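# Move capped bottles from crate to tray, upright

## Task

Carry each bottle that has a cap from the crate to the tray and set it standing upright there, while every uncapped bottle stays in the crate. The crate and the tray must end neither tipped nor shifted from where they were. A bottle counts only if it stays put without the robot holding it, and anything the robot is touching at the end must not settle more than about a fingernail's width once released. Nothing may be knocked or placed off the table.

## Robot and tools

Robot: one UR3e-style six-joint arm carrying a Robotiq 2F-85 two-finger gripper. There is a single camera, cam_wrist (504x504), mounted on the wrist.

Frames. The scene frame has its origin on the table surface under the arm base, +z up, and +y to the left when facing along +x; the base itself may sit slightly tilted. Results give end_effector_position in metres and end_effector_quat_wxyz, plus linear (m/s) and angular (rad/s) velocity, all in the scene frame. The reported hand position can be a little off, worse at long reach. Gripper axes: +z runs out along the fingers, the pads close along y, and a flat block juts about 9 cm toward +x. end_effector_position is the point between the pads when shut; closed fingertips extend about 19 mm past it (6 mm when fully open), and closing pushes the tips about 13 mm farther out, so leave clearance above surfaces.

The 9-number row (used by both motion tools): dx, dy, dz, rx, ry, rz, position, force_limit, speed, each in [-1, 1]. The first six are an offset, not a pose: a displacement of the gripper in its own axes relative to its measured pose at the start of the action, with 1.0 meaning 0.6 m or 180 degrees; rx, ry, rz form one rotation vector. The last three are absolute gripper settings: position +1 is fully open (85 mm), about -0.8 is pads touching, -1 squeezes until blocked; force_limit from -1 to +1 is roughly 20 N, 128 N at 0, 235 N per pad; speed from -1 to +1 is roughly 20, 85 at 0, 150 mm/s. Faster closing adds a few newtons.

execute_actions(actions): a list of up to 15 actions, run in order. Each action is a table of 1 to 15 rows; each row lasts one control step (1/30 s), and if fewer than 15 rows are given the last one repeats, so every action takes 0.5 s. Every row in an action is measured from that action's starting pose, not from the row before. For the first action in a call, the start is the last pose a result reported. Per step the commanded pose is clipped to 100 mm and 16 degrees from the current pose, and after the action the arm goes no farther than the last clipped pose, so long moves need several actions. An empty list just returns state and images.

move(target, speed, stop_force, blocking): target is one 9-number row whose offset is taken from the pose in the latest result that shows one, in gripper axes. The gripper follows a straight path, 0.5 to 10 s long, taking the shorter rotation. speed is the top path speed in m/s, 0.002 to 0.5 (default 0.25), turning capped at twice that in rad/s. The gripper may lag, stray and overshoot speed, and the path ignores obstacles. stop_force (N, 5 to 24, optional) ends the path when the wrist sensor sees that much extra push opposed to the motion for 2 steps; the gripper backs up 2 steps and holds. Use it only with slow, non-rotating moves; omit it when moving away from something being pressed. blocking=false returns after 0.5 s while the arm continues (not combinable with stop_force); check with wait(0). The "move:" line reports the ending (done, off_target, moving, held, fault, contact) and any limits (paced = clipped, held = some steps blocked).

wait(seconds): 0 to 10, holds the last command; ends early if a running move finishes. stop(): brakes a running move (fingers keep going). zoom_image(camera, region): camera "cam_wrist", region [x0, y0, x1, y1] in pixels, up to 504x504. read_manual(section): only "licences". finished_scene(scene): ends the current scene given its number; irreversible, the goal must already hold.

Reading results. object_status: 0 fingers moving, 1 blocked while opening, 2 blocked while closing (a grip), 3 reached the requested position or pads met. Any new position value resets it to 0 for a moment. To grip, send -1, keep sending it, and confirm 2. Force and speed changes only apply once position changes by at least 0.01. position_measured is in counts: 3 open, about 78 = 60 mm, 130 = 40 mm, 180 = 20 mm, 230 pads touching. "Wrist force" and "Wrist torque" are in gripper axes, include held weight and inertia, carry offsets up to about 3.5 N, and saturate near 30 N. Joint torque readings are noisy and offset. "Hand target" shows where the controller is heading; "pose unreachable" means the clearance check altered the command; HELD marks step readings that were held back. Commands are smoothed and the arm trails them by about 0.17 s. The simulation keeps running while replies are written, with the robot holding its last command.

Cautions. The arm is stiff: commanding even slightly past a firm contact can trigger a fault. A torque at a joint's load limit (pan and lift 46.9, elbow 24.3, wrists 7.83 N m, held weight included) or any outside force of 150 N stops the arm for 10 s and skips the rest of the call. Motors warn at 70 °C and brake at 85 °C. Occasional tugs may act on held parts or loose objects. Avoid dropping bottles, slamming them down, tipping or shoving the crate or tray, and knocking anything off the table; release bottles so they stand on their own.

Each tool is called by a JSON object that holds its "name" and its "arguments".

## Session

{"name": "execute_actions", "arguments": {"actions": []}}

Scene clock: 0.00 s.
end_effector_position=(+0.2321, +0.1729, +0.1230) position_measured=3 object_status=3 end_effector_quat_wxyz=(+0.606, +0.720, +0.219, +0.257) end_effector_velocity=(+0.000, +0.000, +0.000) end_effector_angular_velocity=(+0.001, -0.000, +0.000)
Joint positions: [ 0.922 -1.653  2.366 -2.497 -2.441 -2.684]
Joint velocities: [-0.    -0.001 -0.     0.     0.    -0.   ]
Joint torques (N m, as the arm reports them, + toward a larger angle): no reading
Motor temperatures (°C, as the motors report them): [29 27 29 37 31 41]
Wrist force (N, on the end effector, along its own x y z axes, offset not removed): no reading
Wrist torque (N m, same axes, about the end effector's origin, offset not removed): no reading
Hand target: +0.232, +0.173, +0.123; +0.606, +0.720, +0.219, +0.257

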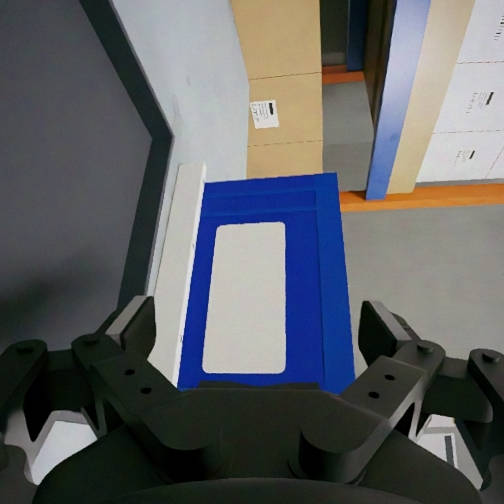

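{"name": "move", "arguments": {"target": [-0.022,0.311,0.072,0.426,-0.181,0.154,1,0,0], "speed": 0.3}}

Scene clock: 17.43 s.
end_effector_position=(+0.2500, +0.1003, +0.3000) position_measured=3 object_status=3 end_effector_quat_wxyz=(-0.000, +1.000, +0.000, +0.002) end_effector_velocity=(+0.000, -0.000, +0.001) end_effector_angular_velocity=(+0.007, +0.007, -0.001)
Joint positions: [-1.002 -1.432  1.285 -0.688 -1.265 -4.398]
Joint velocities: [ 0.003  0.014 -0.016  0.01  -0.002  0.001]
Joint torques (N m, as the arm reports them, + toward a larger angle): [-6.26  2.69 -8.99 -0.87 -0.97  0.85]
Motor temperatures (°C, as the motors report them): [29 27 29 37 31 41]
Wrist force (N, on the end effector, along its own x y z axes, offset not removed): [-0.1 0.6 -3.1]
Wrist torque (N m, same axes, about the end effector's origin, offset not removed): [0.12 -0.04 0.00]
Hand target: +0.250, +0.100, +0.300; -0.001, +1.000, +0.000, +0.001
Off the commanded pose: 0.000 m, 0 deg.
move: done

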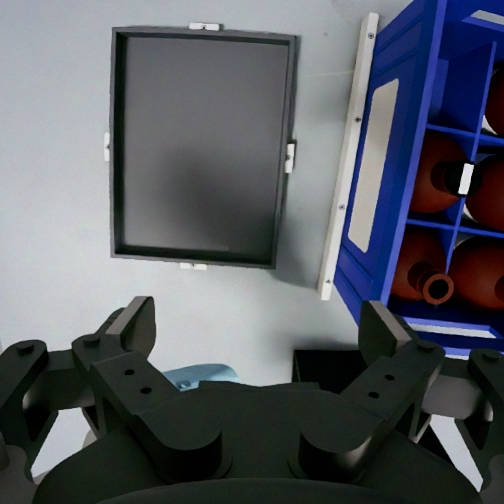

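{"name": "move", "arguments": {"target": [0.05,0.33,-0.05,0,0,0,1,0,0], "speed": 0.3}}

Scene clock: 21.40 s.
end_effector_position=(+0.2799, -0.0976, +0.3300) position_measured=3 object_status=3 end_effector_quat_wxyz=(-0.000, +1.000, +0.000, +0.002) end_effector_velocity=(+0.001, -0.001, +0.001) end_effector_angular_velocity=(+0.004, +0.004, +0.000)
Joint positions: [-1.09  -0.728  0.762 -0.851 -1.323 -4.465]
Joint velocities: [ 0.002  0.018 -0.03   0.017 -0.002 -0.   ]
Joint torques (N m, as the arm reports them, + toward a larger angle): [-7.56 -7.   -9.97 -0.92 -0.96 -0.84]
Motor temperatures (°C, as the motors report them): [29 27 29 37 31 41]
Wrist force (N, on the end effector, along its own x y z axes, offset not removed): [0.6 1.0 -3.5]
Wrist torque (N m, same axes, about the end effector's origin, offset not removed): [0.15 -0.12 0.00]
Hand target: +0.280, -0.098, +0.330; -0.000, +1.000, +0.000, +0.002
Off the commanded pose: 0.000 m, 0 deg.
move: done

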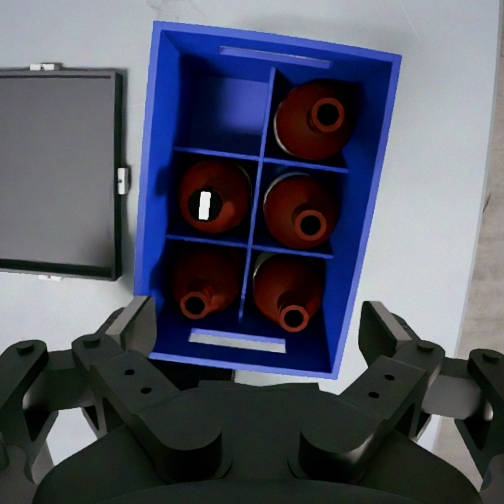

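{"name": "zoom_image", "arguments": {"camera": "cam_wrist", "region": [130,20,410,380]}}

Region (130, 20, 410, 380) of cam_wrist's 504x504 image, scaled by 1.400, with more detail than that image has.

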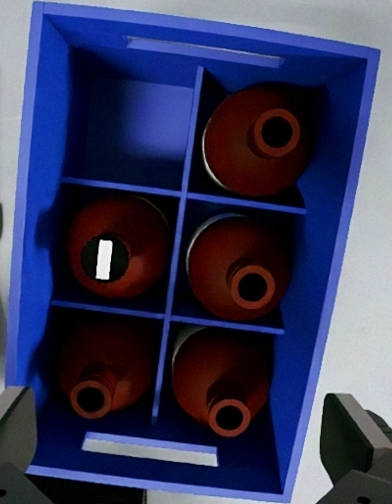

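{"name": "move", "arguments": {"target": [0.035,-0.073,0.13,0,0,0,0.3,-0.5,0], "speed": 0.25}}

Scene clock: 32.90 s.
end_effector_position=(+0.3010, -0.0539, +0.2521) position_measured=91 object_status=3 end_effector_quat_wxyz=(-0.000, +1.000, +0.000, +0.002) end_effector_velocity=(+0.001, +0.001, -0.001) end_effector_angular_velocity=(-0.005, -0.005, -0.001)
Joint positions: [-0.965 -0.967  1.308 -1.186 -1.239 -4.369]
Joint velocities: [ 0.001 -0.011  0.019 -0.015  0.004  0.004]
Joint torques (N m, as the arm reports them, + toward a larger angle): [ -8.46 -11.25  -6.93  -3.06   1.19   0.87]
Motor temperatures (°C, as the motors report them): [29 27 30 37 31 41]
Wrist force (N, on the end effector, along its own x y z axes, offset not removed): [0.1 1.3 -2.5]
Wrist torque (N m, same axes, about the end effector's origin, offset not removed): [0.18 -0.07 0.01]
Hand target: +0.301, -0.054, +0.252; -0.000, +1.000, +0.000, +0.002
Off the commanded pose: 0.000 m, 0 deg.
move: done

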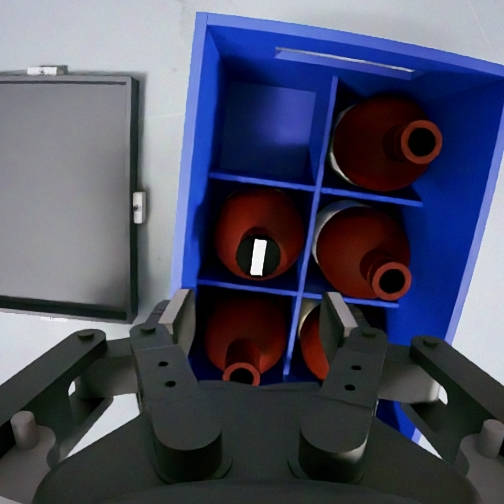

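{"name": "move", "arguments": {"target": [0,0,0.09,0,0,0,0.3,-0.5,0], "speed": 0.1}}

Scene clock: 36.83 s.
end_effector_position=(+0.3012, -0.0539, +0.1983) position_measured=91 object_status=3 end_effector_quat_wxyz=(-0.000, +1.000, +0.000, +0.002) end_effector_velocity=(+0.000, -0.000, -0.002) end_effector_angular_velocity=(-0.001, -0.001, +0.000)
Joint positions: [-0.918 -1.     1.568 -1.425 -1.209 -4.331]
Joint velocities: [ 0.001 -0.001  0.01  -0.011  0.002  0.002]
Joint torques (N m, as the arm reports them, + toward a larger angle): [ -8.4  -10.29  -7.98  -3.03   1.03   0.78]
Motor temperatures (°C, as the motors report them): [29 27 30 37 31 41]
Wrist force (N, on the end effector, along its own x y z axes, offset not removed): [0.8 1.1 -2.6]
Wrist torque (N m, same axes, about the end effector's origin, offset not removed): [0.18 -0.14 0.01]
Hand target: +0.301, -0.054, +0.198; -0.000, +1.000, +0.000, +0.002
Off the commanded pose: 0.000 m, 0 deg.
move: done

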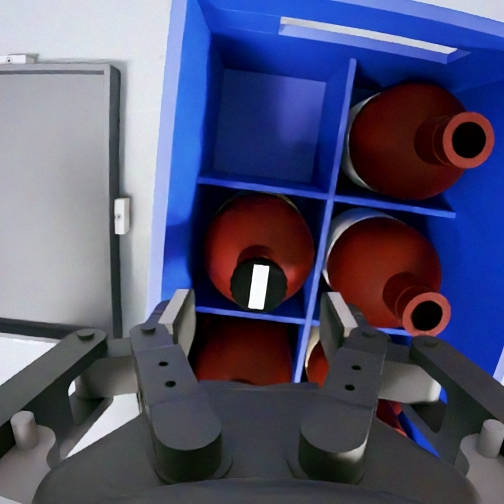

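{"name": "move", "arguments": {"target": [0,0,0.045,0,0,0,0.1,-0.5,0], "speed": 0.05}}

Scene clock: 43.77 s.
end_effector_position=(+0.3012, -0.0539, +0.1714) position_measured=117 object_status=3 end_effector_quat_wxyz=(-0.000, +1.000, +0.000, +0.001) end_effector_velocity=(+0.000, -0.000, -0.001) end_effector_angular_velocity=(-0.000, -0.001, -0.000)
Joint positions: [-0.891 -0.997  1.676 -1.544 -1.191 -4.31 ]
Joint velocities: [ 0.001  0.     0.006 -0.007  0.002  0.001]
Joint torques (N m, as the arm reports them, + toward a larger angle): [-8.51 -5.69 -7.57 -3.05  1.12  0.85]
Motor temperatures (°C, as the motors report them): [29 27 30 37 31 41]
Wrist force (N, on the end effector, along its own x y z axes, offset not removed): [0.8 0.8 -3.0]
Wrist torque (N m, same axes, about the end effector's origin, offset not removed): [0.11 -0.16 0.01]
Hand target: +0.301, -0.054, +0.171; -0.000, +1.000, +0.000, +0.002
Off the commanded pose: 0.000 m, 0 deg.
move: done

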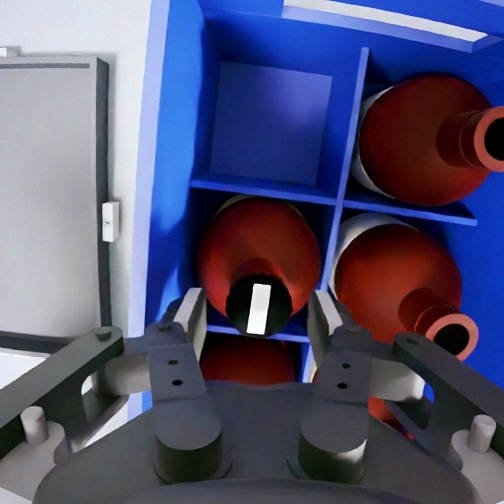

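{"name": "move", "arguments": {"target": [0.003,0,0.036,0,0,0,0.1,-0.5,0], "speed": 0.04}}

{"name": "execute_actions", "arguments": {"actions": [[[0,0,0,0,0,0,-1,-0.6,-0.5]],[[0,0,0,0,0,0,-1,-0.6,-0.5]]]}}

Scene clock: 47.43 s.
end_effector_position=(+0.3031, -0.0539, +0.1500) position_measured=117 object_status=3 end_effector_quat_wxyz=(-0.001, +1.000, +0.000, +0.001) end_effector_velocity=(+0.000, -0.000, -0.001) end_effector_angular_velocity=(-0.001, -0.001, -0.000)
Joint positions: [-0.865 -0.982  1.746 -1.637 -1.174 -4.288]
Joint velocities: [ 0.002  0.001  0.005 -0.008  0.002  0.002]
Joint torques (N m, as the arm reports them, + toward a larger angle): [-8.75 -5.89 -6.98 -3.02  1.1   0.77]
Motor temperatures (°C, as the motors report them): [29 27 30 37 31 41]
Wrist force (N, on the end effector, along its own x y z axes, offset not removed): [0.9 1.1 -2.5]
Wrist torque (N m, same axes, about the end effector's origin, offset not removed): [0.17 -0.19 -0.04]
Hand target: +0.303, -0.054, +0.150; -0.000, +1.000, +0.000, +0.001
Off the commanded pose: 0.000 m, 0 deg.
move: done

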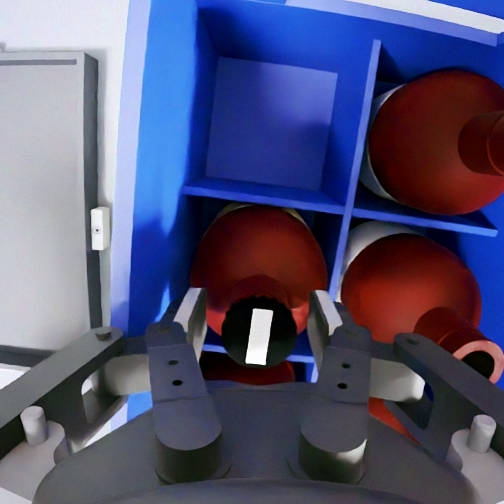

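Scene clock: 48.43 s.
end_effector_position=(+0.3031, -0.0539, +0.1500) position_measured=165 object_status=2 end_effector_quat_wxyz=(-0.001, +1.000, +0.000, +0.001) end_effector_velocity=(-0.000, -0.000, -0.000) end_effector_angular_velocity=(+0.000, +0.000, -0.000)
Joint positions: [-0.865 -0.981  1.746 -1.637 -1.174 -4.288]
Joint velocities: [-0.  0.  0.  0. -0.  0.]
Joint torques (N m, as the arm reports them, + toward a larger angle): [-10.58  -8.41  -9.84  -0.8    0.61  -0.61]
Motor temperatures (°C, as the motors report them): [29 27 30 37 31 41]
Wrist force (N, on the end effector, along its own x y z axes, offset not removed): [-0.5 2.6 -7.7]
Wrist torque (N m, same axes, about the end effector's origin, offset not removed): [0.19 -0.01 -0.01]
Hand target: +0.303, -0.054, +0.150; -0.000, +1.000, +0.000, +0.001
Off the commanded pose: 0.000 m, 0 deg.
Step readings (end_effector_position; steps 1 to 15: 1st action; 16 to 30: 2nd action):
0: (+0.3031, -0.0539, +0.1500)
1: (+0.3031, -0.0539, +0.1499)
2: (+0.3031, -0.0539, +0.1499)
4: (+0.3031, -0.0539, +0.1499)
8: (+0.3031, -0.0539, +0.1499)
15: (+0.3031, -0.0539, +0.1500)
16: (+0.3031, -0.0539, +0.1500)
17: (+0.3031, -0.0539, +0.1500)
19: (+0.3031, -0.0539, +0.1500)
23: (+0.3031, -0.0539, +0.1500)
30: end_effector_position above

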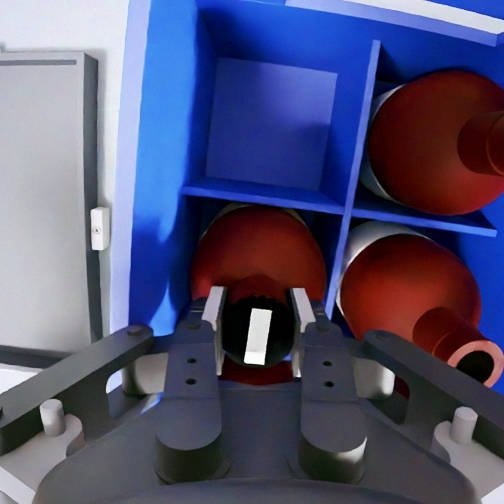

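{"name": "move", "arguments": {"target": [0,0,-0.295,0,0,0,-1,-0.6,-0.5], "speed": 0.15}}

Scene clock: 54.27 s.
end_effector_position=(+0.3026, -0.0539, +0.3268) position_measured=165 object_status=2 end_effector_quat_wxyz=(-0.000, +1.000, +0.000, +0.002) end_effector_velocity=(+0.001, -0.000, +0.002) end_effector_angular_velocity=(+0.006, +0.008, +0.001)
Joint positions: [-1.016 -0.808  0.777 -0.802 -1.273 -4.408]
Joint velocities: [ 0.003  0.026 -0.05   0.032 -0.003 -0.001]
Joint torques (N m, as the arm reports them, + toward a larger angle): [-10.24  -7.72 -10.62  -1.4   -1.02  -0.76]
Motor temperatures (°C, as the motors report them): [29 27 30 37 31 41]
Wrist force (N, on the end effector, along its own x y z axes, offset not removed): [-0.5 1.0 3.1]
Wrist torque (N m, same axes, about the end effector's origin, offset not removed): [0.16 0.03 0.01]
Hand target: +0.303, -0.054, +0.327; -0.000, +1.000, +0.000, +0.002
Off the commanded pose: 0.000 m, 0 deg.
move: done

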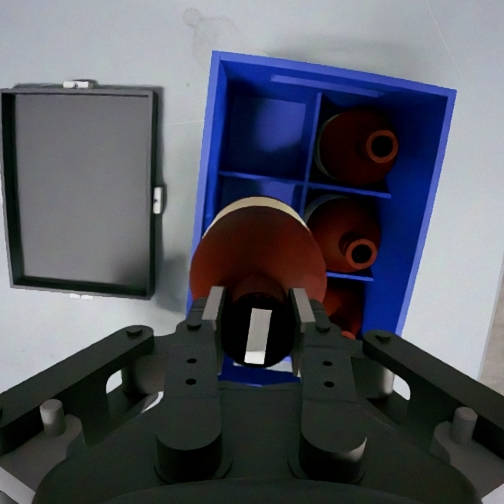

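{"name": "move", "arguments": {"target": [0,-0.35,0,0,0,0,-1,-0.6,-0.5], "speed": 0.15}}

{"name": "move", "arguments": {"target": [0,0,0.255,0,0,0,-1,-0.6,-0.5], "speed": 0.15}}

Scene clock: 59.10 s.
end_effector_position=(+0.3025, +0.1560, +0.3266) position_measured=165 object_status=2 end_effector_quat_wxyz=(-0.000, +1.000, +0.000, +0.002) end_effector_velocity=(+0.000, +0.002, +0.000) end_effector_angular_velocity=(+0.000, +0.002, -0.000)
Joint positions: [-0.83  -1.221  0.739 -0.404 -1.152 -4.258]
Joint velocities: [ 0.003  0.004 -0.013  0.01   0.001  0.002]
Joint torques (N m, as the arm reports them, + toward a larger angle): [-9.73  0.78 -8.16 -1.41  1.13  0.88]
Motor temperatures (°C, as the motors report them): [29 27 30 37 31 41]
Wrist force (N, on the end effector, along its own x y z axes, offset not removed): [0.7 0.8 3.3]
Wrist torque (N m, same axes, about the end effector's origin, offset not removed): [0.14 -0.18 -0.02]
Hand target: +0.303, +0.156, +0.327; -0.000, +1.000, +0.000, +0.002
Off the commanded pose: 0.000 m, 0 deg.
move: done

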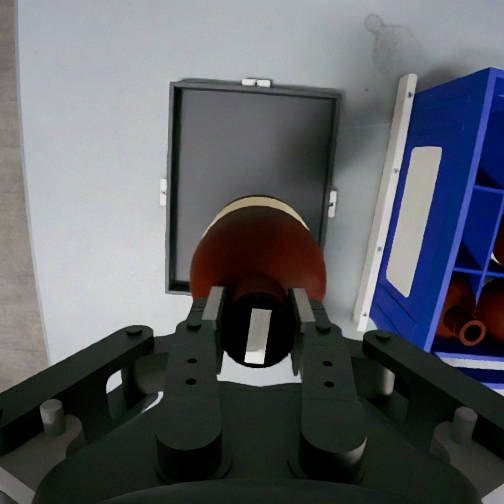

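Scene clock: 60.63 s.
end_effector_position=(+0.3030, +0.1558, +0.1738) position_measured=165 object_status=2 end_effector_quat_wxyz=(-0.000, +1.000, +0.000, +0.002) end_effector_velocity=(+0.000, -0.000, -0.002) end_effector_angular_velocity=(-0.001, -0.002, -0.001)
Joint positions: [-0.6   -1.547  1.693 -1.129 -1.015 -4.049]
Joint velocities: [ 0.002 -0.002  0.009 -0.011  0.002  0.005]
Joint torques (N m, as the arm reports them, + toward a larger angle): [-8.17 -5.4  -7.78 -3.52  1.1   0.7 ]
Motor temperatures (°C, as the motors report them): [29 27 30 37 31 41]
Wrist force (N, on the end effector, along its own x y z axes, offset not removed): [-0.1 1.2 2.5]
Wrist torque (N m, same axes, about the end effector's origin, offset not removed): [0.20 -0.07 0.00]
Hand target: +0.303, +0.156, +0.174; -0.000, +1.000, +0.000, +0.002
Off the commanded pose: 0.000 m, 0 deg.
move: done

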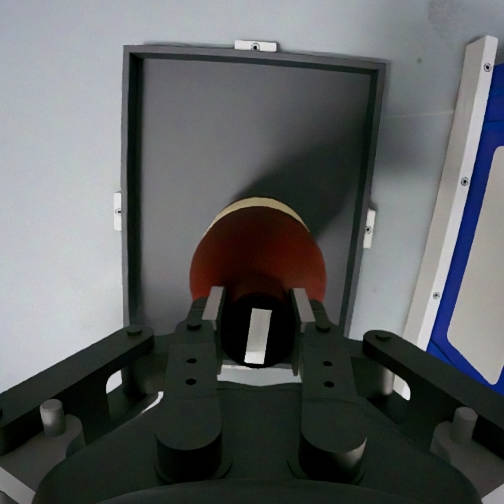

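{"name": "move", "arguments": {"target": [0,0,0.06,0,0,0,-1,-0.6,-0.5], "speed": 0.008, "stop_force": 6}}

Scene clock: 65.97 s.
end_effector_position=(+0.3031, +0.1559, +0.1467) position_measured=165 object_status=2 end_effector_quat_wxyz=(-0.000, +1.000, +0.000, +0.002) end_effector_velocity=(-0.001, -0.000, +0.001) end_effector_angular_velocity=(+0.001, +0.005, -0.001)
Joint positions: [-0.549 -1.559  1.805 -1.258 -0.987 -3.998]
Joint velocities: [-0.003  0.001 -0.008  0.013 -0.005 -0.005]
Joint torques (N m, as the arm reports them, + toward a larger angle): [-9.33  1.26 -8.26  0.45 -1.03 -0.97]
Motor temperatures (°C, as the motors report them): [29 27 30 37 31 41]
Wrist force (N, on the end effector, along its own x y z axes, offset not removed): [1.6 2.6 -12.7]
Wrist torque (N m, same axes, about the end effector's origin, offset not removed): [0.18 -0.15 0.01]
Hand target: +0.303, +0.156, +0.147; -0.000, +1.000, +0.000, +0.002
Off the commanded pose: 0.009 m, 0 deg.
move: contact

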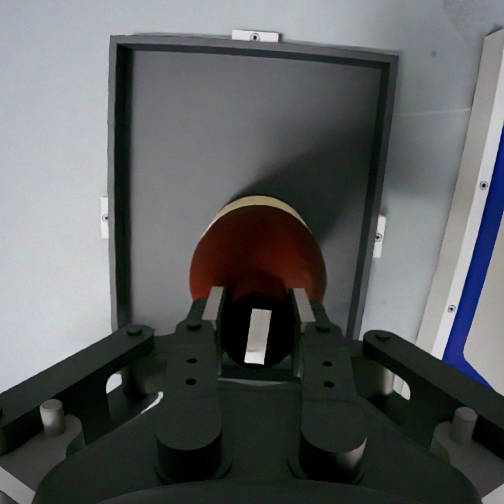

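{"name": "execute_actions", "arguments": {"actions": [[[0,0,0,0,0,0,0.3,-0.6,0]]]}}

{"name": "move", "arguments": {"target": [0,0,-0.12,0,0,0,0.3,-0.6,0], "speed": 0.15}}

Scene clock: 68.53 s.
end_effector_position=(+0.3031, +0.1559, +0.1467) position_measured=92 object_status=0 end_effector_quat_wxyz=(-0.000, +1.000, +0.000, +0.002) end_effector_velocity=(-0.000, +0.000, +0.000) end_effector_angular_velocity=(-0.000, -0.000, +0.000)
Joint positions: [-0.549 -1.559  1.805 -1.258 -0.987 -3.998]
Joint velocities: [ 0. -0.  0. -0. -0.  0.]
Joint torques (N m, as the arm reports them, + toward a larger angle): [-6.94 -4.64 -6.32 -2.89  1.16  0.83]
Motor temperatures (°C, as the motors report them): [29 27 30 37 31 41]
Wrist force (N, on the end effector, along its own x y z axes, offset not removed): [0.3 1.1 -2.7]
Wrist torque (N m, same axes, about the end effector's origin, offset not removed): [0.15 -0.12 -0.03]
Hand target: +0.303, +0.156, +0.147; -0.000, +1.000, +0.000, +0.002
Off the commanded pose: 0.000 m, 0 deg.
Step readings (end_effector_position):
0: (+0.3031, +0.1558, +0.1470)
1: (+0.3031, +0.1558, +0.1470)
2: (+0.3031, +0.1558, +0.1470)
4: (+0.3031, +0.1558, +0.1469)
8: (+0.3031, +0.1558, +0.1468)
15: end_effector_position above

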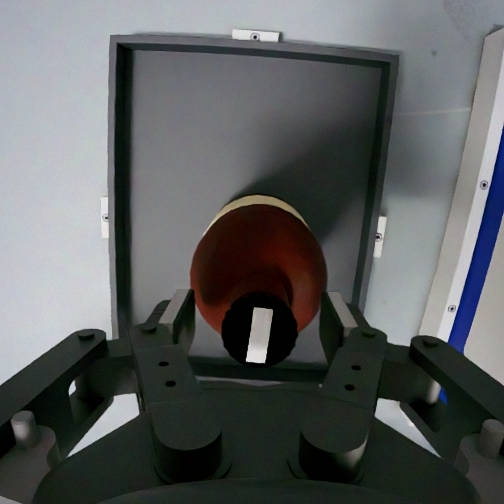

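Scene clock: 69.53 s.
end_effector_position=(+0.3029, +0.1560, +0.2186) position_measured=91 object_status=3 end_effector_quat_wxyz=(-0.000, +1.000, +0.000, +0.002) end_effector_velocity=(-0.000, -0.000, +0.001) end_effector_angular_velocity=(+0.001, +0.003, -0.000)
Joint positions: [-0.678 -1.501  1.482 -0.927 -1.059 -4.123]
Joint velocities: [-0.002  0.006 -0.011  0.009 -0.003 -0.003]
Joint torques (N m, as the arm reports them, + toward a larger angle): [-11.89   1.11 -10.05  -0.89  -1.08  -0.76]
Motor temperatures (°C, as the motors report them): [29 27 30 37 31 41]
Wrist force (N, on the end effector, along its own x y z axes, offset not removed): [0.5 0.9 -2.3]
Wrist torque (N m, same axes, about the end effector's origin, offset not removed): [0.15 -0.13 0.00]
Hand target: +0.303, +0.156, +0.219; -0.000, +1.000, +0.000, +0.002
Off the commanded pose: 0.000 m, 0 deg.
move: done

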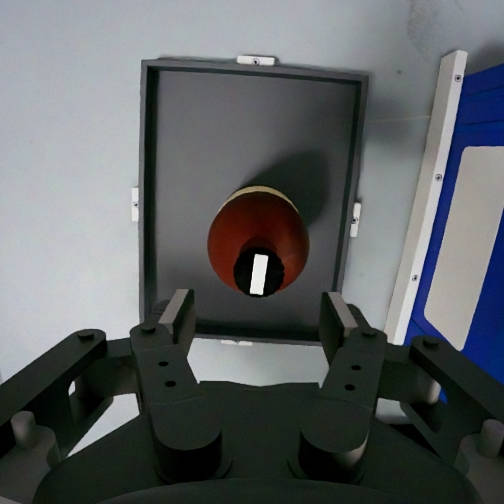

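{"name": "finished_scene", "arguments": {"scene": 1}}

The scene is finished: the task was done.


## Next scene

The same job, from a new start.

{"name": "execute_actions", "arguments": {"actions": []}}

Scene clock: 0.00 s.
end_effector_position=(+0.2065, +0.0676, +0.3921) position_measured=3 object_status=3 end_effector_quat_wxyz=(+0.034, +0.980, -0.195, -0.023) end_effector_velocity=(+0.000, +0.000, -0.000) end_effector_angular_velocity=(+0.000, +0.000, +0.000)
Joint positions: [-1.161 -1.159  0.669 -0.361 -1.446  2.165]
Joint velocities: [ 0. -0.  0. -0.  0. -0.]
Joint torques (N m, as the arm reports them, + toward a larger angle): no reading
Motor temperatures (°C, as the motors report them): [29 27 30 37 31 41]
Wrist force (N, on the end effector, along its own x y z axes, offset not removed): no reading
Wrist torque (N m, same axes, about the end effector's origin, offset not removed): no reading
Hand target: +0.207, +0.068, +0.392; +0.034, +0.980, -0.195, -0.023

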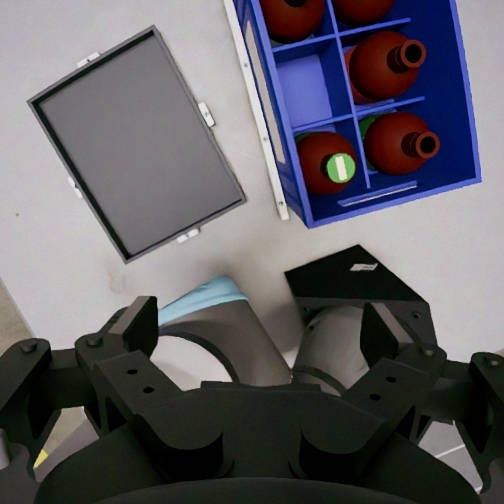

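{"name": "move", "arguments": {"target": [0.242,0.158,0.125,0.022,0.015,-0.125,0.1,-0.5,0], "speed": 0.25}}

Scene clock: 10.07 s.
end_effector_position=(+0.2999, -0.0798, +0.3201) position_measured=117 object_status=3 end_effector_quat_wxyz=(+0.000, +1.000, +0.000, +0.000) end_effector_velocity=(+0.001, -0.001, -0.000) end_effector_angular_velocity=(+0.002, +0.001, +0.002)
Joint positions: [-1.031 -0.751  0.779 -0.857 -1.287  1.863]
Joint velocities: [ 0.001  0.009 -0.011  0.004  0.    -0.001]
Joint torques (N m, as the arm reports them, + toward a larger angle): [-8.41 -7.44 -9.76 -0.99  1.04 -0.86]
Motor temperatures (°C, as the motors report them): [29 27 30 37 31 41]
Wrist force (N, on the end effector, along its own x y z axes, offset not removed): [0.9 0.7 -2.9]
Wrist torque (N m, same axes, about the end effector's origin, offset not removed): [0.12 -0.19 0.01]
Hand target: +0.300, -0.080, +0.320; +0.000, +1.000, +0.000, +0.000
Off the commanded pose: 0.000 m, 0 deg.
move: done

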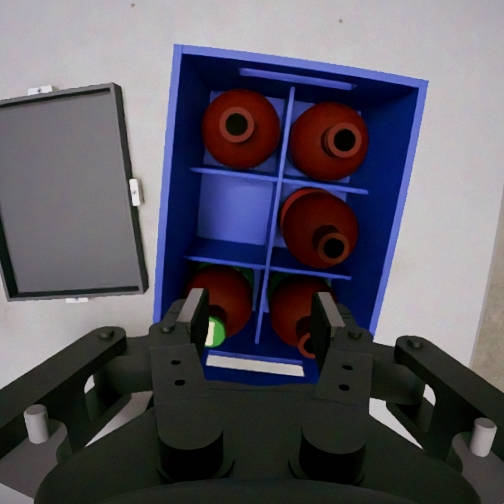

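{"name": "move", "arguments": {"target": [-0.153,-0.077,0.19,0,0,0,0.1,-0.5,0], "speed": 0.2}}

Scene clock: 16.27 s.
end_effector_position=(+0.2082, -0.0338, +0.2062) position_measured=117 object_status=3 end_effector_quat_wxyz=(-0.000, +1.000, +0.000, -0.000) end_effector_velocity=(-0.001, +0.000, -0.001) end_effector_angular_velocity=(-0.007, -0.006, +0.000)
Joint positions: [-1.16  -1.307  1.916 -1.414 -1.376  1.766]
Joint velocities: [-0.008 -0.017  0.02  -0.01  -0.001 -0.005]
Joint torques (N m, as the arm reports them, + toward a larger angle): [-10.26  -6.72  -7.99  -3.3   -0.92  -0.92]
Motor temperatures (°C, as the motors report them): [29 27 30 37 31 41]
Wrist force (N, on the end effector, along its own x y z axes, offset not removed): [0.1 0.6 -2.6]
Wrist torque (N m, same axes, about the end effector's origin, offset not removed): [0.11 -0.10 0.02]
Hand target: +0.208, -0.034, +0.206; +0.000, +1.000, +0.000, +0.000
Off the commanded pose: 0.000 m, 0 deg.
move: done

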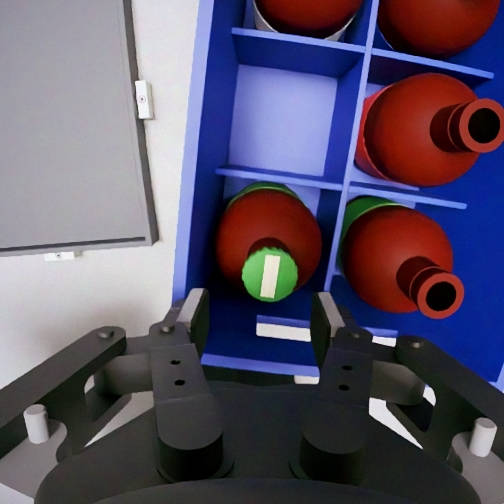

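{"name": "move", "arguments": {"target": [0.007,0.009,0.056,0,0,0,0.1,-0.5,0], "speed": 0.06}}

Scene clock: 18.83 s.
end_effector_position=(+0.2124, -0.0392, +0.1727) position_measured=117 object_status=3 end_effector_quat_wxyz=(-0.000, +1.000, +0.000, -0.000) end_effector_velocity=(+0.000, -0.000, -0.001) end_effector_angular_velocity=(-0.001, -0.001, -0.000)
Joint positions: [-1.126 -1.275  2.04  -1.575 -1.353  1.791]
Joint velocities: [ 0.001  0.002  0.005 -0.008  0.001  0.001]
Joint torques (N m, as the arm reports them, + toward a larger angle): [-5.39 -2.04 -8.55 -3.25  1.07  0.81]
Motor temperatures (°C, as the motors report them): [29 27 30 37 31 41]
Wrist force (N, on the end effector, along its own x y z axes, offset not removed): [0.3 1.2 -2.5]
Wrist torque (N m, same axes, about the end effector's origin, offset not removed): [0.21 -0.15 0.04]
Hand target: +0.212, -0.039, +0.173; -0.000, +1.000, +0.000, -0.000
Off the commanded pose: 0.000 m, 0 deg.
move: done

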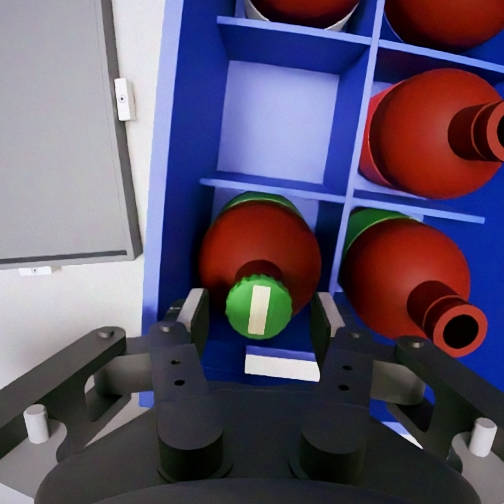

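{"name": "move", "arguments": {"target": [0.002,-0.001,0.036,0,0,0,0.1,-0.5,0], "speed": 0.04}}

{"name": "execute_actions", "arguments": {"actions": [[[0,0,0,0,0,0,-1,-0.6,-0.5]],[[0,0,0,0,0,0,-1,-0.6,-0.5]]]}}

Scene clock: 22.53 s.
end_effector_position=(+0.2135, -0.0387, +0.1513) position_measured=117 object_status=3 end_effector_quat_wxyz=(-0.000, +1.000, +0.000, -0.000) end_effector_velocity=(+0.000, -0.000, -0.002) end_effector_angular_velocity=(-0.001, -0.001, -0.000)
Joint positions: [-1.105 -1.262  2.123 -1.675 -1.338  1.807]
Joint velocities: [ 0.001  0.002  0.007 -0.01   0.001  0.002]
Joint torques (N m, as the arm reports them, + toward a larger angle): [-5.02 -1.84 -6.87 -2.67  1.16  0.86]
Motor temperatures (°C, as the motors report them): [29 27 30 37 31 41]
Wrist force (N, on the end effector, along its own x y z axes, offset not removed): [0.1 2.5 -6.9]
Wrist torque (N m, same axes, about the end effector's origin, offset not removed): [0.40 -0.10 0.00]
Hand target: +0.214, -0.039, +0.151; -0.000, +1.000, +0.000, -0.000
Off the commanded pose: 0.000 m, 0 deg.
move: done

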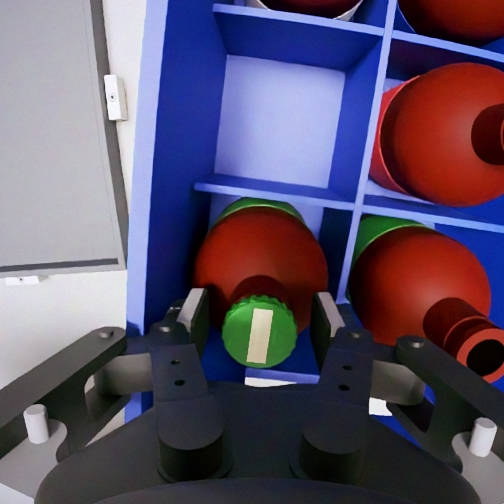

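Scene clock: 23.53 s.
end_effector_position=(+0.2136, -0.0387, +0.1513) position_measured=165 object_status=2 end_effector_quat_wxyz=(-0.000, +1.000, +0.000, -0.000) end_effector_velocity=(+0.000, -0.000, -0.000) end_effector_angular_velocity=(+0.001, -0.000, -0.001)
Joint positions: [-1.105 -1.262  2.123 -1.675 -1.338  1.807]
Joint velocities: [-0.     0.001 -0.    -0.     0.     0.   ]
Joint torques (N m, as the arm reports them, + toward a larger angle): [ -7.03  -4.54 -10.32  -0.84   0.39  -0.35]
Motor temperatures (°C, as the motors report them): [29 27 30 37 31 41]
Wrist force (N, on the end effector, along its own x y z axes, offset not removed): [0.1 0.3 -8.6]
Wrist torque (N m, same axes, about the end effector's origin, offset not removed): [0.10 -0.17 0.05]
Hand target: +0.214, -0.039, +0.151; -0.000, +1.000, +0.000, -0.000
Off the commanded pose: 0.000 m, 0 deg.
Step readings (end_effector_position; steps 1 to 15: 1st action; 16 to 30: 2nd action):
0: (+0.2135, -0.0387, +0.1513)
1: (+0.2135, -0.0387, +0.1513)
2: (+0.2135, -0.0387, +0.1513)
4: (+0.2135, -0.0387, +0.1513)
8: (+0.2135, -0.0387, +0.1513)
15: (+0.2136, -0.0387, +0.1513)
16: (+0.2136, -0.0387, +0.1513)
17: (+0.2136, -0.0387, +0.1513)
19: (+0.2136, -0.0387, +0.1513)
23: (+0.2136, -0.0387, +0.1513)
30: end_effector_position above

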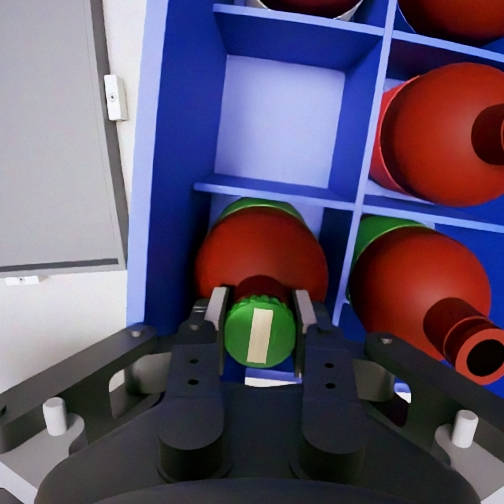

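{"name": "move", "arguments": {"target": [0,0,-0.295,0,0,0,-1,-0.6,-0.5], "speed": 0.15}}

{"name": "move", "arguments": {"target": [0.145,-0.315,0,0,0,0,-1,-0.6,-0.5], "speed": 0.15}}

{"name": "move", "arguments": {"target": [0,0,0.277,0,0,0,-1,-0.6,-0.5], "speed": 0.15}}

Scene clock: 30.23 s.
end_effector_position=(+0.2137, -0.0385, +0.3281) position_measured=165 object_status=2 end_effector_quat_wxyz=(+0.000, +1.000, +0.000, +0.000) end_effector_velocity=(+0.000, -0.000, +0.002) end_effector_angular_velocity=(+0.004, +0.004, +0.001)
Joint positions: [-1.21  -1.111  1.214 -0.901 -1.41   1.729]
Joint velocities: [ 0.002  0.011 -0.021  0.014 -0.002 -0.   ]
Joint torques (N m, as the arm reports them, + toward a larger angle): [ -6.51  -2.8  -11.37  -1.47  -0.88  -0.77]
Motor temperatures (°C, as the motors report them): [29 27 30 37 31 41]
Wrist force (N, on the end effector, along its own x y z axes, offset not removed): [0.3 0.9 3.0]
Wrist torque (N m, same axes, about the end effector's origin, offset not removed): [0.16 -0.08 0.04]
Hand target: +0.214, -0.038, +0.328; -0.000, +1.000, +0.000, -0.000
Off the commanded pose: 0.000 m, 0 deg.
move: done

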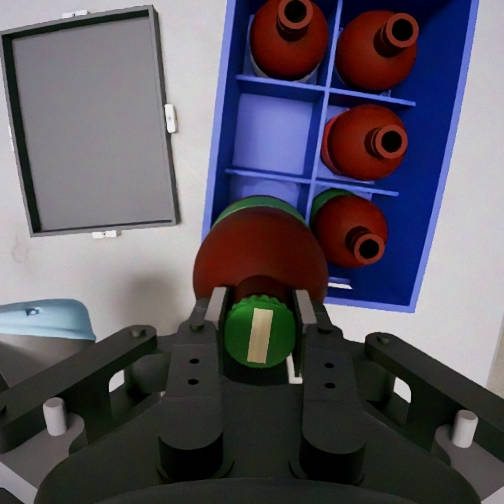

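Scene clock: 32.13 s.
end_effector_position=(+0.3005, +0.1504, +0.3278) position_measured=165 object_status=2 end_effector_quat_wxyz=(+0.000, +1.000, +0.000, -0.000) end_effector_velocity=(+0.001, +0.001, +0.001) end_effector_angular_velocity=(+0.001, +0.001, -0.000)
Joint positions: [-0.84  -1.216  0.747 -0.411 -1.162  2.016]
Joint velocities: [ 0.004  0.009 -0.019  0.009  0.002  0.003]
Joint torques (N m, as the arm reports them, + toward a larger angle): [-9.33  1.76 -7.57 -1.53  1.48  0.83]
Motor temperatures (°C, as the motors report them): [29 27 30 37 31 41]
Wrist force (N, on the end effector, along its own x y z axes, offset not removed): [-2.1 0.9 2.8]
Wrist torque (N m, same axes, about the end effector's origin, offset not removed): [0.17 -0.04 0.05]
Hand target: +0.301, +0.151, +0.328; +0.000, +1.000, +0.000, -0.000
Off the commanded pose: 0.000 m, 0 deg.
move: done

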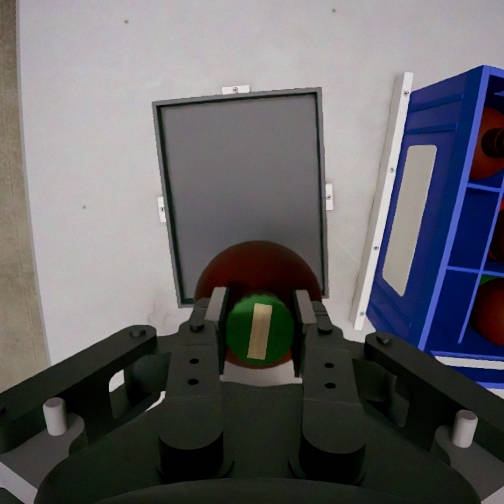

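Scene clock: 33.77 s.
end_effector_position=(+0.3003, +0.1502, +0.1617) position_measured=165 object_status=2 end_effector_quat_wxyz=(+0.000, +1.000, +0.000, -0.000) end_effector_velocity=(+0.000, -0.000, -0.002) end_effector_angular_velocity=(-0.002, -0.002, -0.001)
Joint positions: [-0.592 -1.551  1.757 -1.191 -1.014  2.241]
Joint velocities: [ 0.003 -0.002  0.009 -0.012  0.002  0.005]
Joint torques (N m, as the arm reports them, + toward a larger angle): [-7.95 -4.75 -7.49 -3.53  1.18  0.91]
Motor temperatures (°C, as the motors report them): [29 27 30 37 31 41]
Wrist force (N, on the end effector, along its own x y z axes, offset not removed): [0.6 0.8 3.3]
Wrist torque (N m, same axes, about the end effector's origin, offset not removed): [0.15 -0.26 0.03]
Hand target: +0.300, +0.150, +0.162; +0.000, +1.000, +0.000, -0.000
Off the commanded pose: 0.000 m, 0 deg.
move: done

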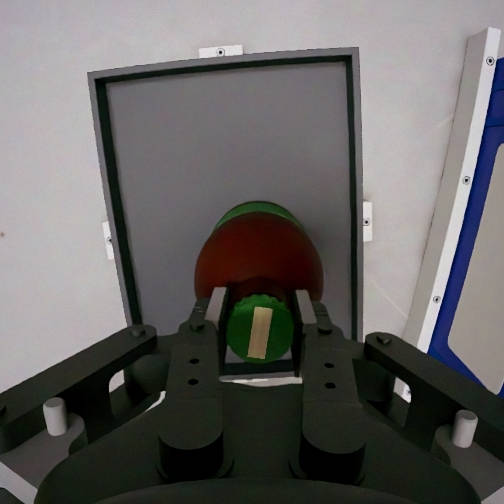

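{"name": "move", "arguments": {"target": [0,0,0.04,0,0,0,-1,-0.6,-0.5], "speed": 0.007, "stop_force": 6}}

Scene clock: 37.17 s.
end_effector_position=(+0.3004, +0.1503, +0.1569) position_measured=165 object_status=2 end_effector_quat_wxyz=(+0.000, +1.000, +0.000, -0.000) end_effector_velocity=(-0.001, -0.000, +0.001) end_effector_angular_velocity=(+0.000, +0.005, -0.000)
Joint positions: [-0.583 -1.554  1.777 -1.214 -1.008  2.25 ]
Joint velocities: [-0.003  0.002 -0.008  0.012 -0.006 -0.005]
Joint torques (N m, as the arm reports them, + toward a larger angle): [-11.77   1.81  -8.49  -0.02  -1.29  -0.83]
Motor temperatures (°C, as the motors report them): [29 27 30 37 31 41]
Wrist force (N, on the end effector, along its own x y z axes, offset not removed): [1.6 0.9 -8.4]
Wrist torque (N m, same axes, about the end effector's origin, offset not removed): [0.29 -0.18 -0.03]
Hand target: +0.300, +0.150, +0.157; +0.000, +1.000, +0.000, -0.000
Off the commanded pose: 0.019 m, 0 deg.
move: contact

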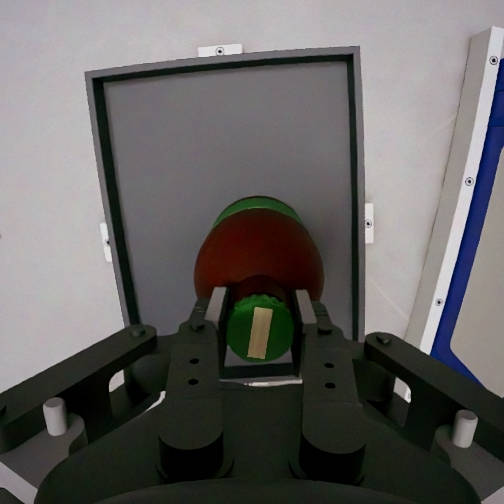

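{"name": "execute_actions", "arguments": {"actions": [[[0,0,0,0,0,0,0.3,-0.6,0]]]}}

{"name": "move", "arguments": {"target": [0,0,-0.1,0,0,0,0.3,-0.6,0], "speed": 0.15}}

Scene clock: 43.30 s.
end_effector_position=(+0.3004, +0.1503, +0.1569) position_measured=92 object_status=0 end_effector_quat_wxyz=(+0.000, +1.000, +0.000, -0.000) end_effector_velocity=(+0.000, +0.000, -0.000) end_effector_angular_velocity=(+0.000, -0.000, -0.000)
Joint positions: [-0.583 -1.554  1.777 -1.214 -1.008  2.25 ]
Joint velocities: [-0.  0.  0. -0.  0.  0.]
Joint torques (N m, as the arm reports them, + toward a larger angle): [-6.91 -4.67 -6.56 -2.94  1.04  0.82]
Motor temperatures (°C, as the motors report them): [29 27 30 37 31 41]
Wrist force (N, on the end effector, along its own x y z axes, offset not removed): [0.7 1.1 -2.4]
Wrist torque (N m, same axes, about the end effector's origin, offset not removed): [0.17 -0.13 -0.01]
Hand target: +0.300, +0.150, +0.157; +0.000, +1.000, +0.000, -0.000
Off the commanded pose: 0.000 m, 0 deg.
Step readings (end_effector_position):
0: (+0.3004, +0.1502, +0.1571)
1: (+0.3004, +0.1502, +0.1571)
2: (+0.3004, +0.1502, +0.1571)
4: (+0.3004, +0.1501, +0.1571)
8: (+0.3004, +0.1502, +0.1570)
15: end_effector_position above

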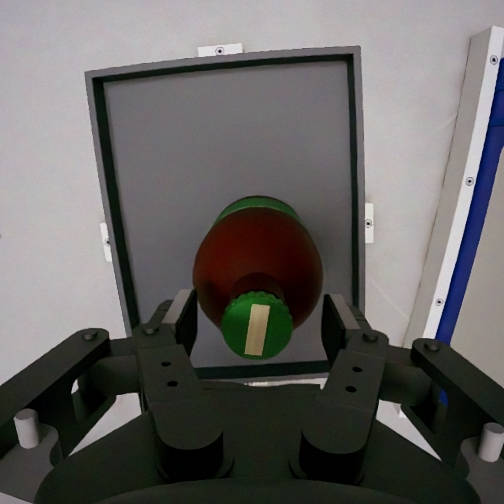

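Scene clock: 44.23 s.
end_effector_position=(+0.3005, +0.1503, +0.2168) position_measured=91 object_status=3 end_effector_quat_wxyz=(+0.000, +1.000, +0.000, +0.000) end_effector_velocity=(-0.000, +0.000, +0.002) end_effector_angular_velocity=(+0.001, +0.002, +0.000)
Joint positions: [-0.687 -1.501  1.504 -0.944 -1.068  2.151]
Joint velocities: [-0.002  0.005 -0.011  0.009 -0.002 -0.003]
Joint torques (N m, as the arm reports them, + toward a larger angle): [-13.15   2.08  -9.61  -0.71  -0.87  -0.79]
Motor temperatures (°C, as the motors report them): [29 27 30 37 31 41]
Wrist force (N, on the end effector, along its own x y z axes, offset not removed): [0.3 1.0 -2.3]
Wrist torque (N m, same axes, about the end effector's origin, offset not removed): [0.13 -0.12 -0.04]
Hand target: +0.300, +0.150, +0.217; +0.000, +1.000, +0.000, -0.000
Off the commanded pose: 0.000 m, 0 deg.
move: done

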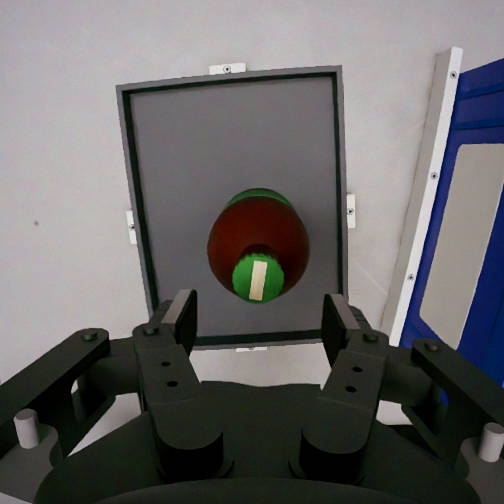

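{"name": "finished_scene", "arguments": {"scene": 2}}

The scene is finished: the task was done.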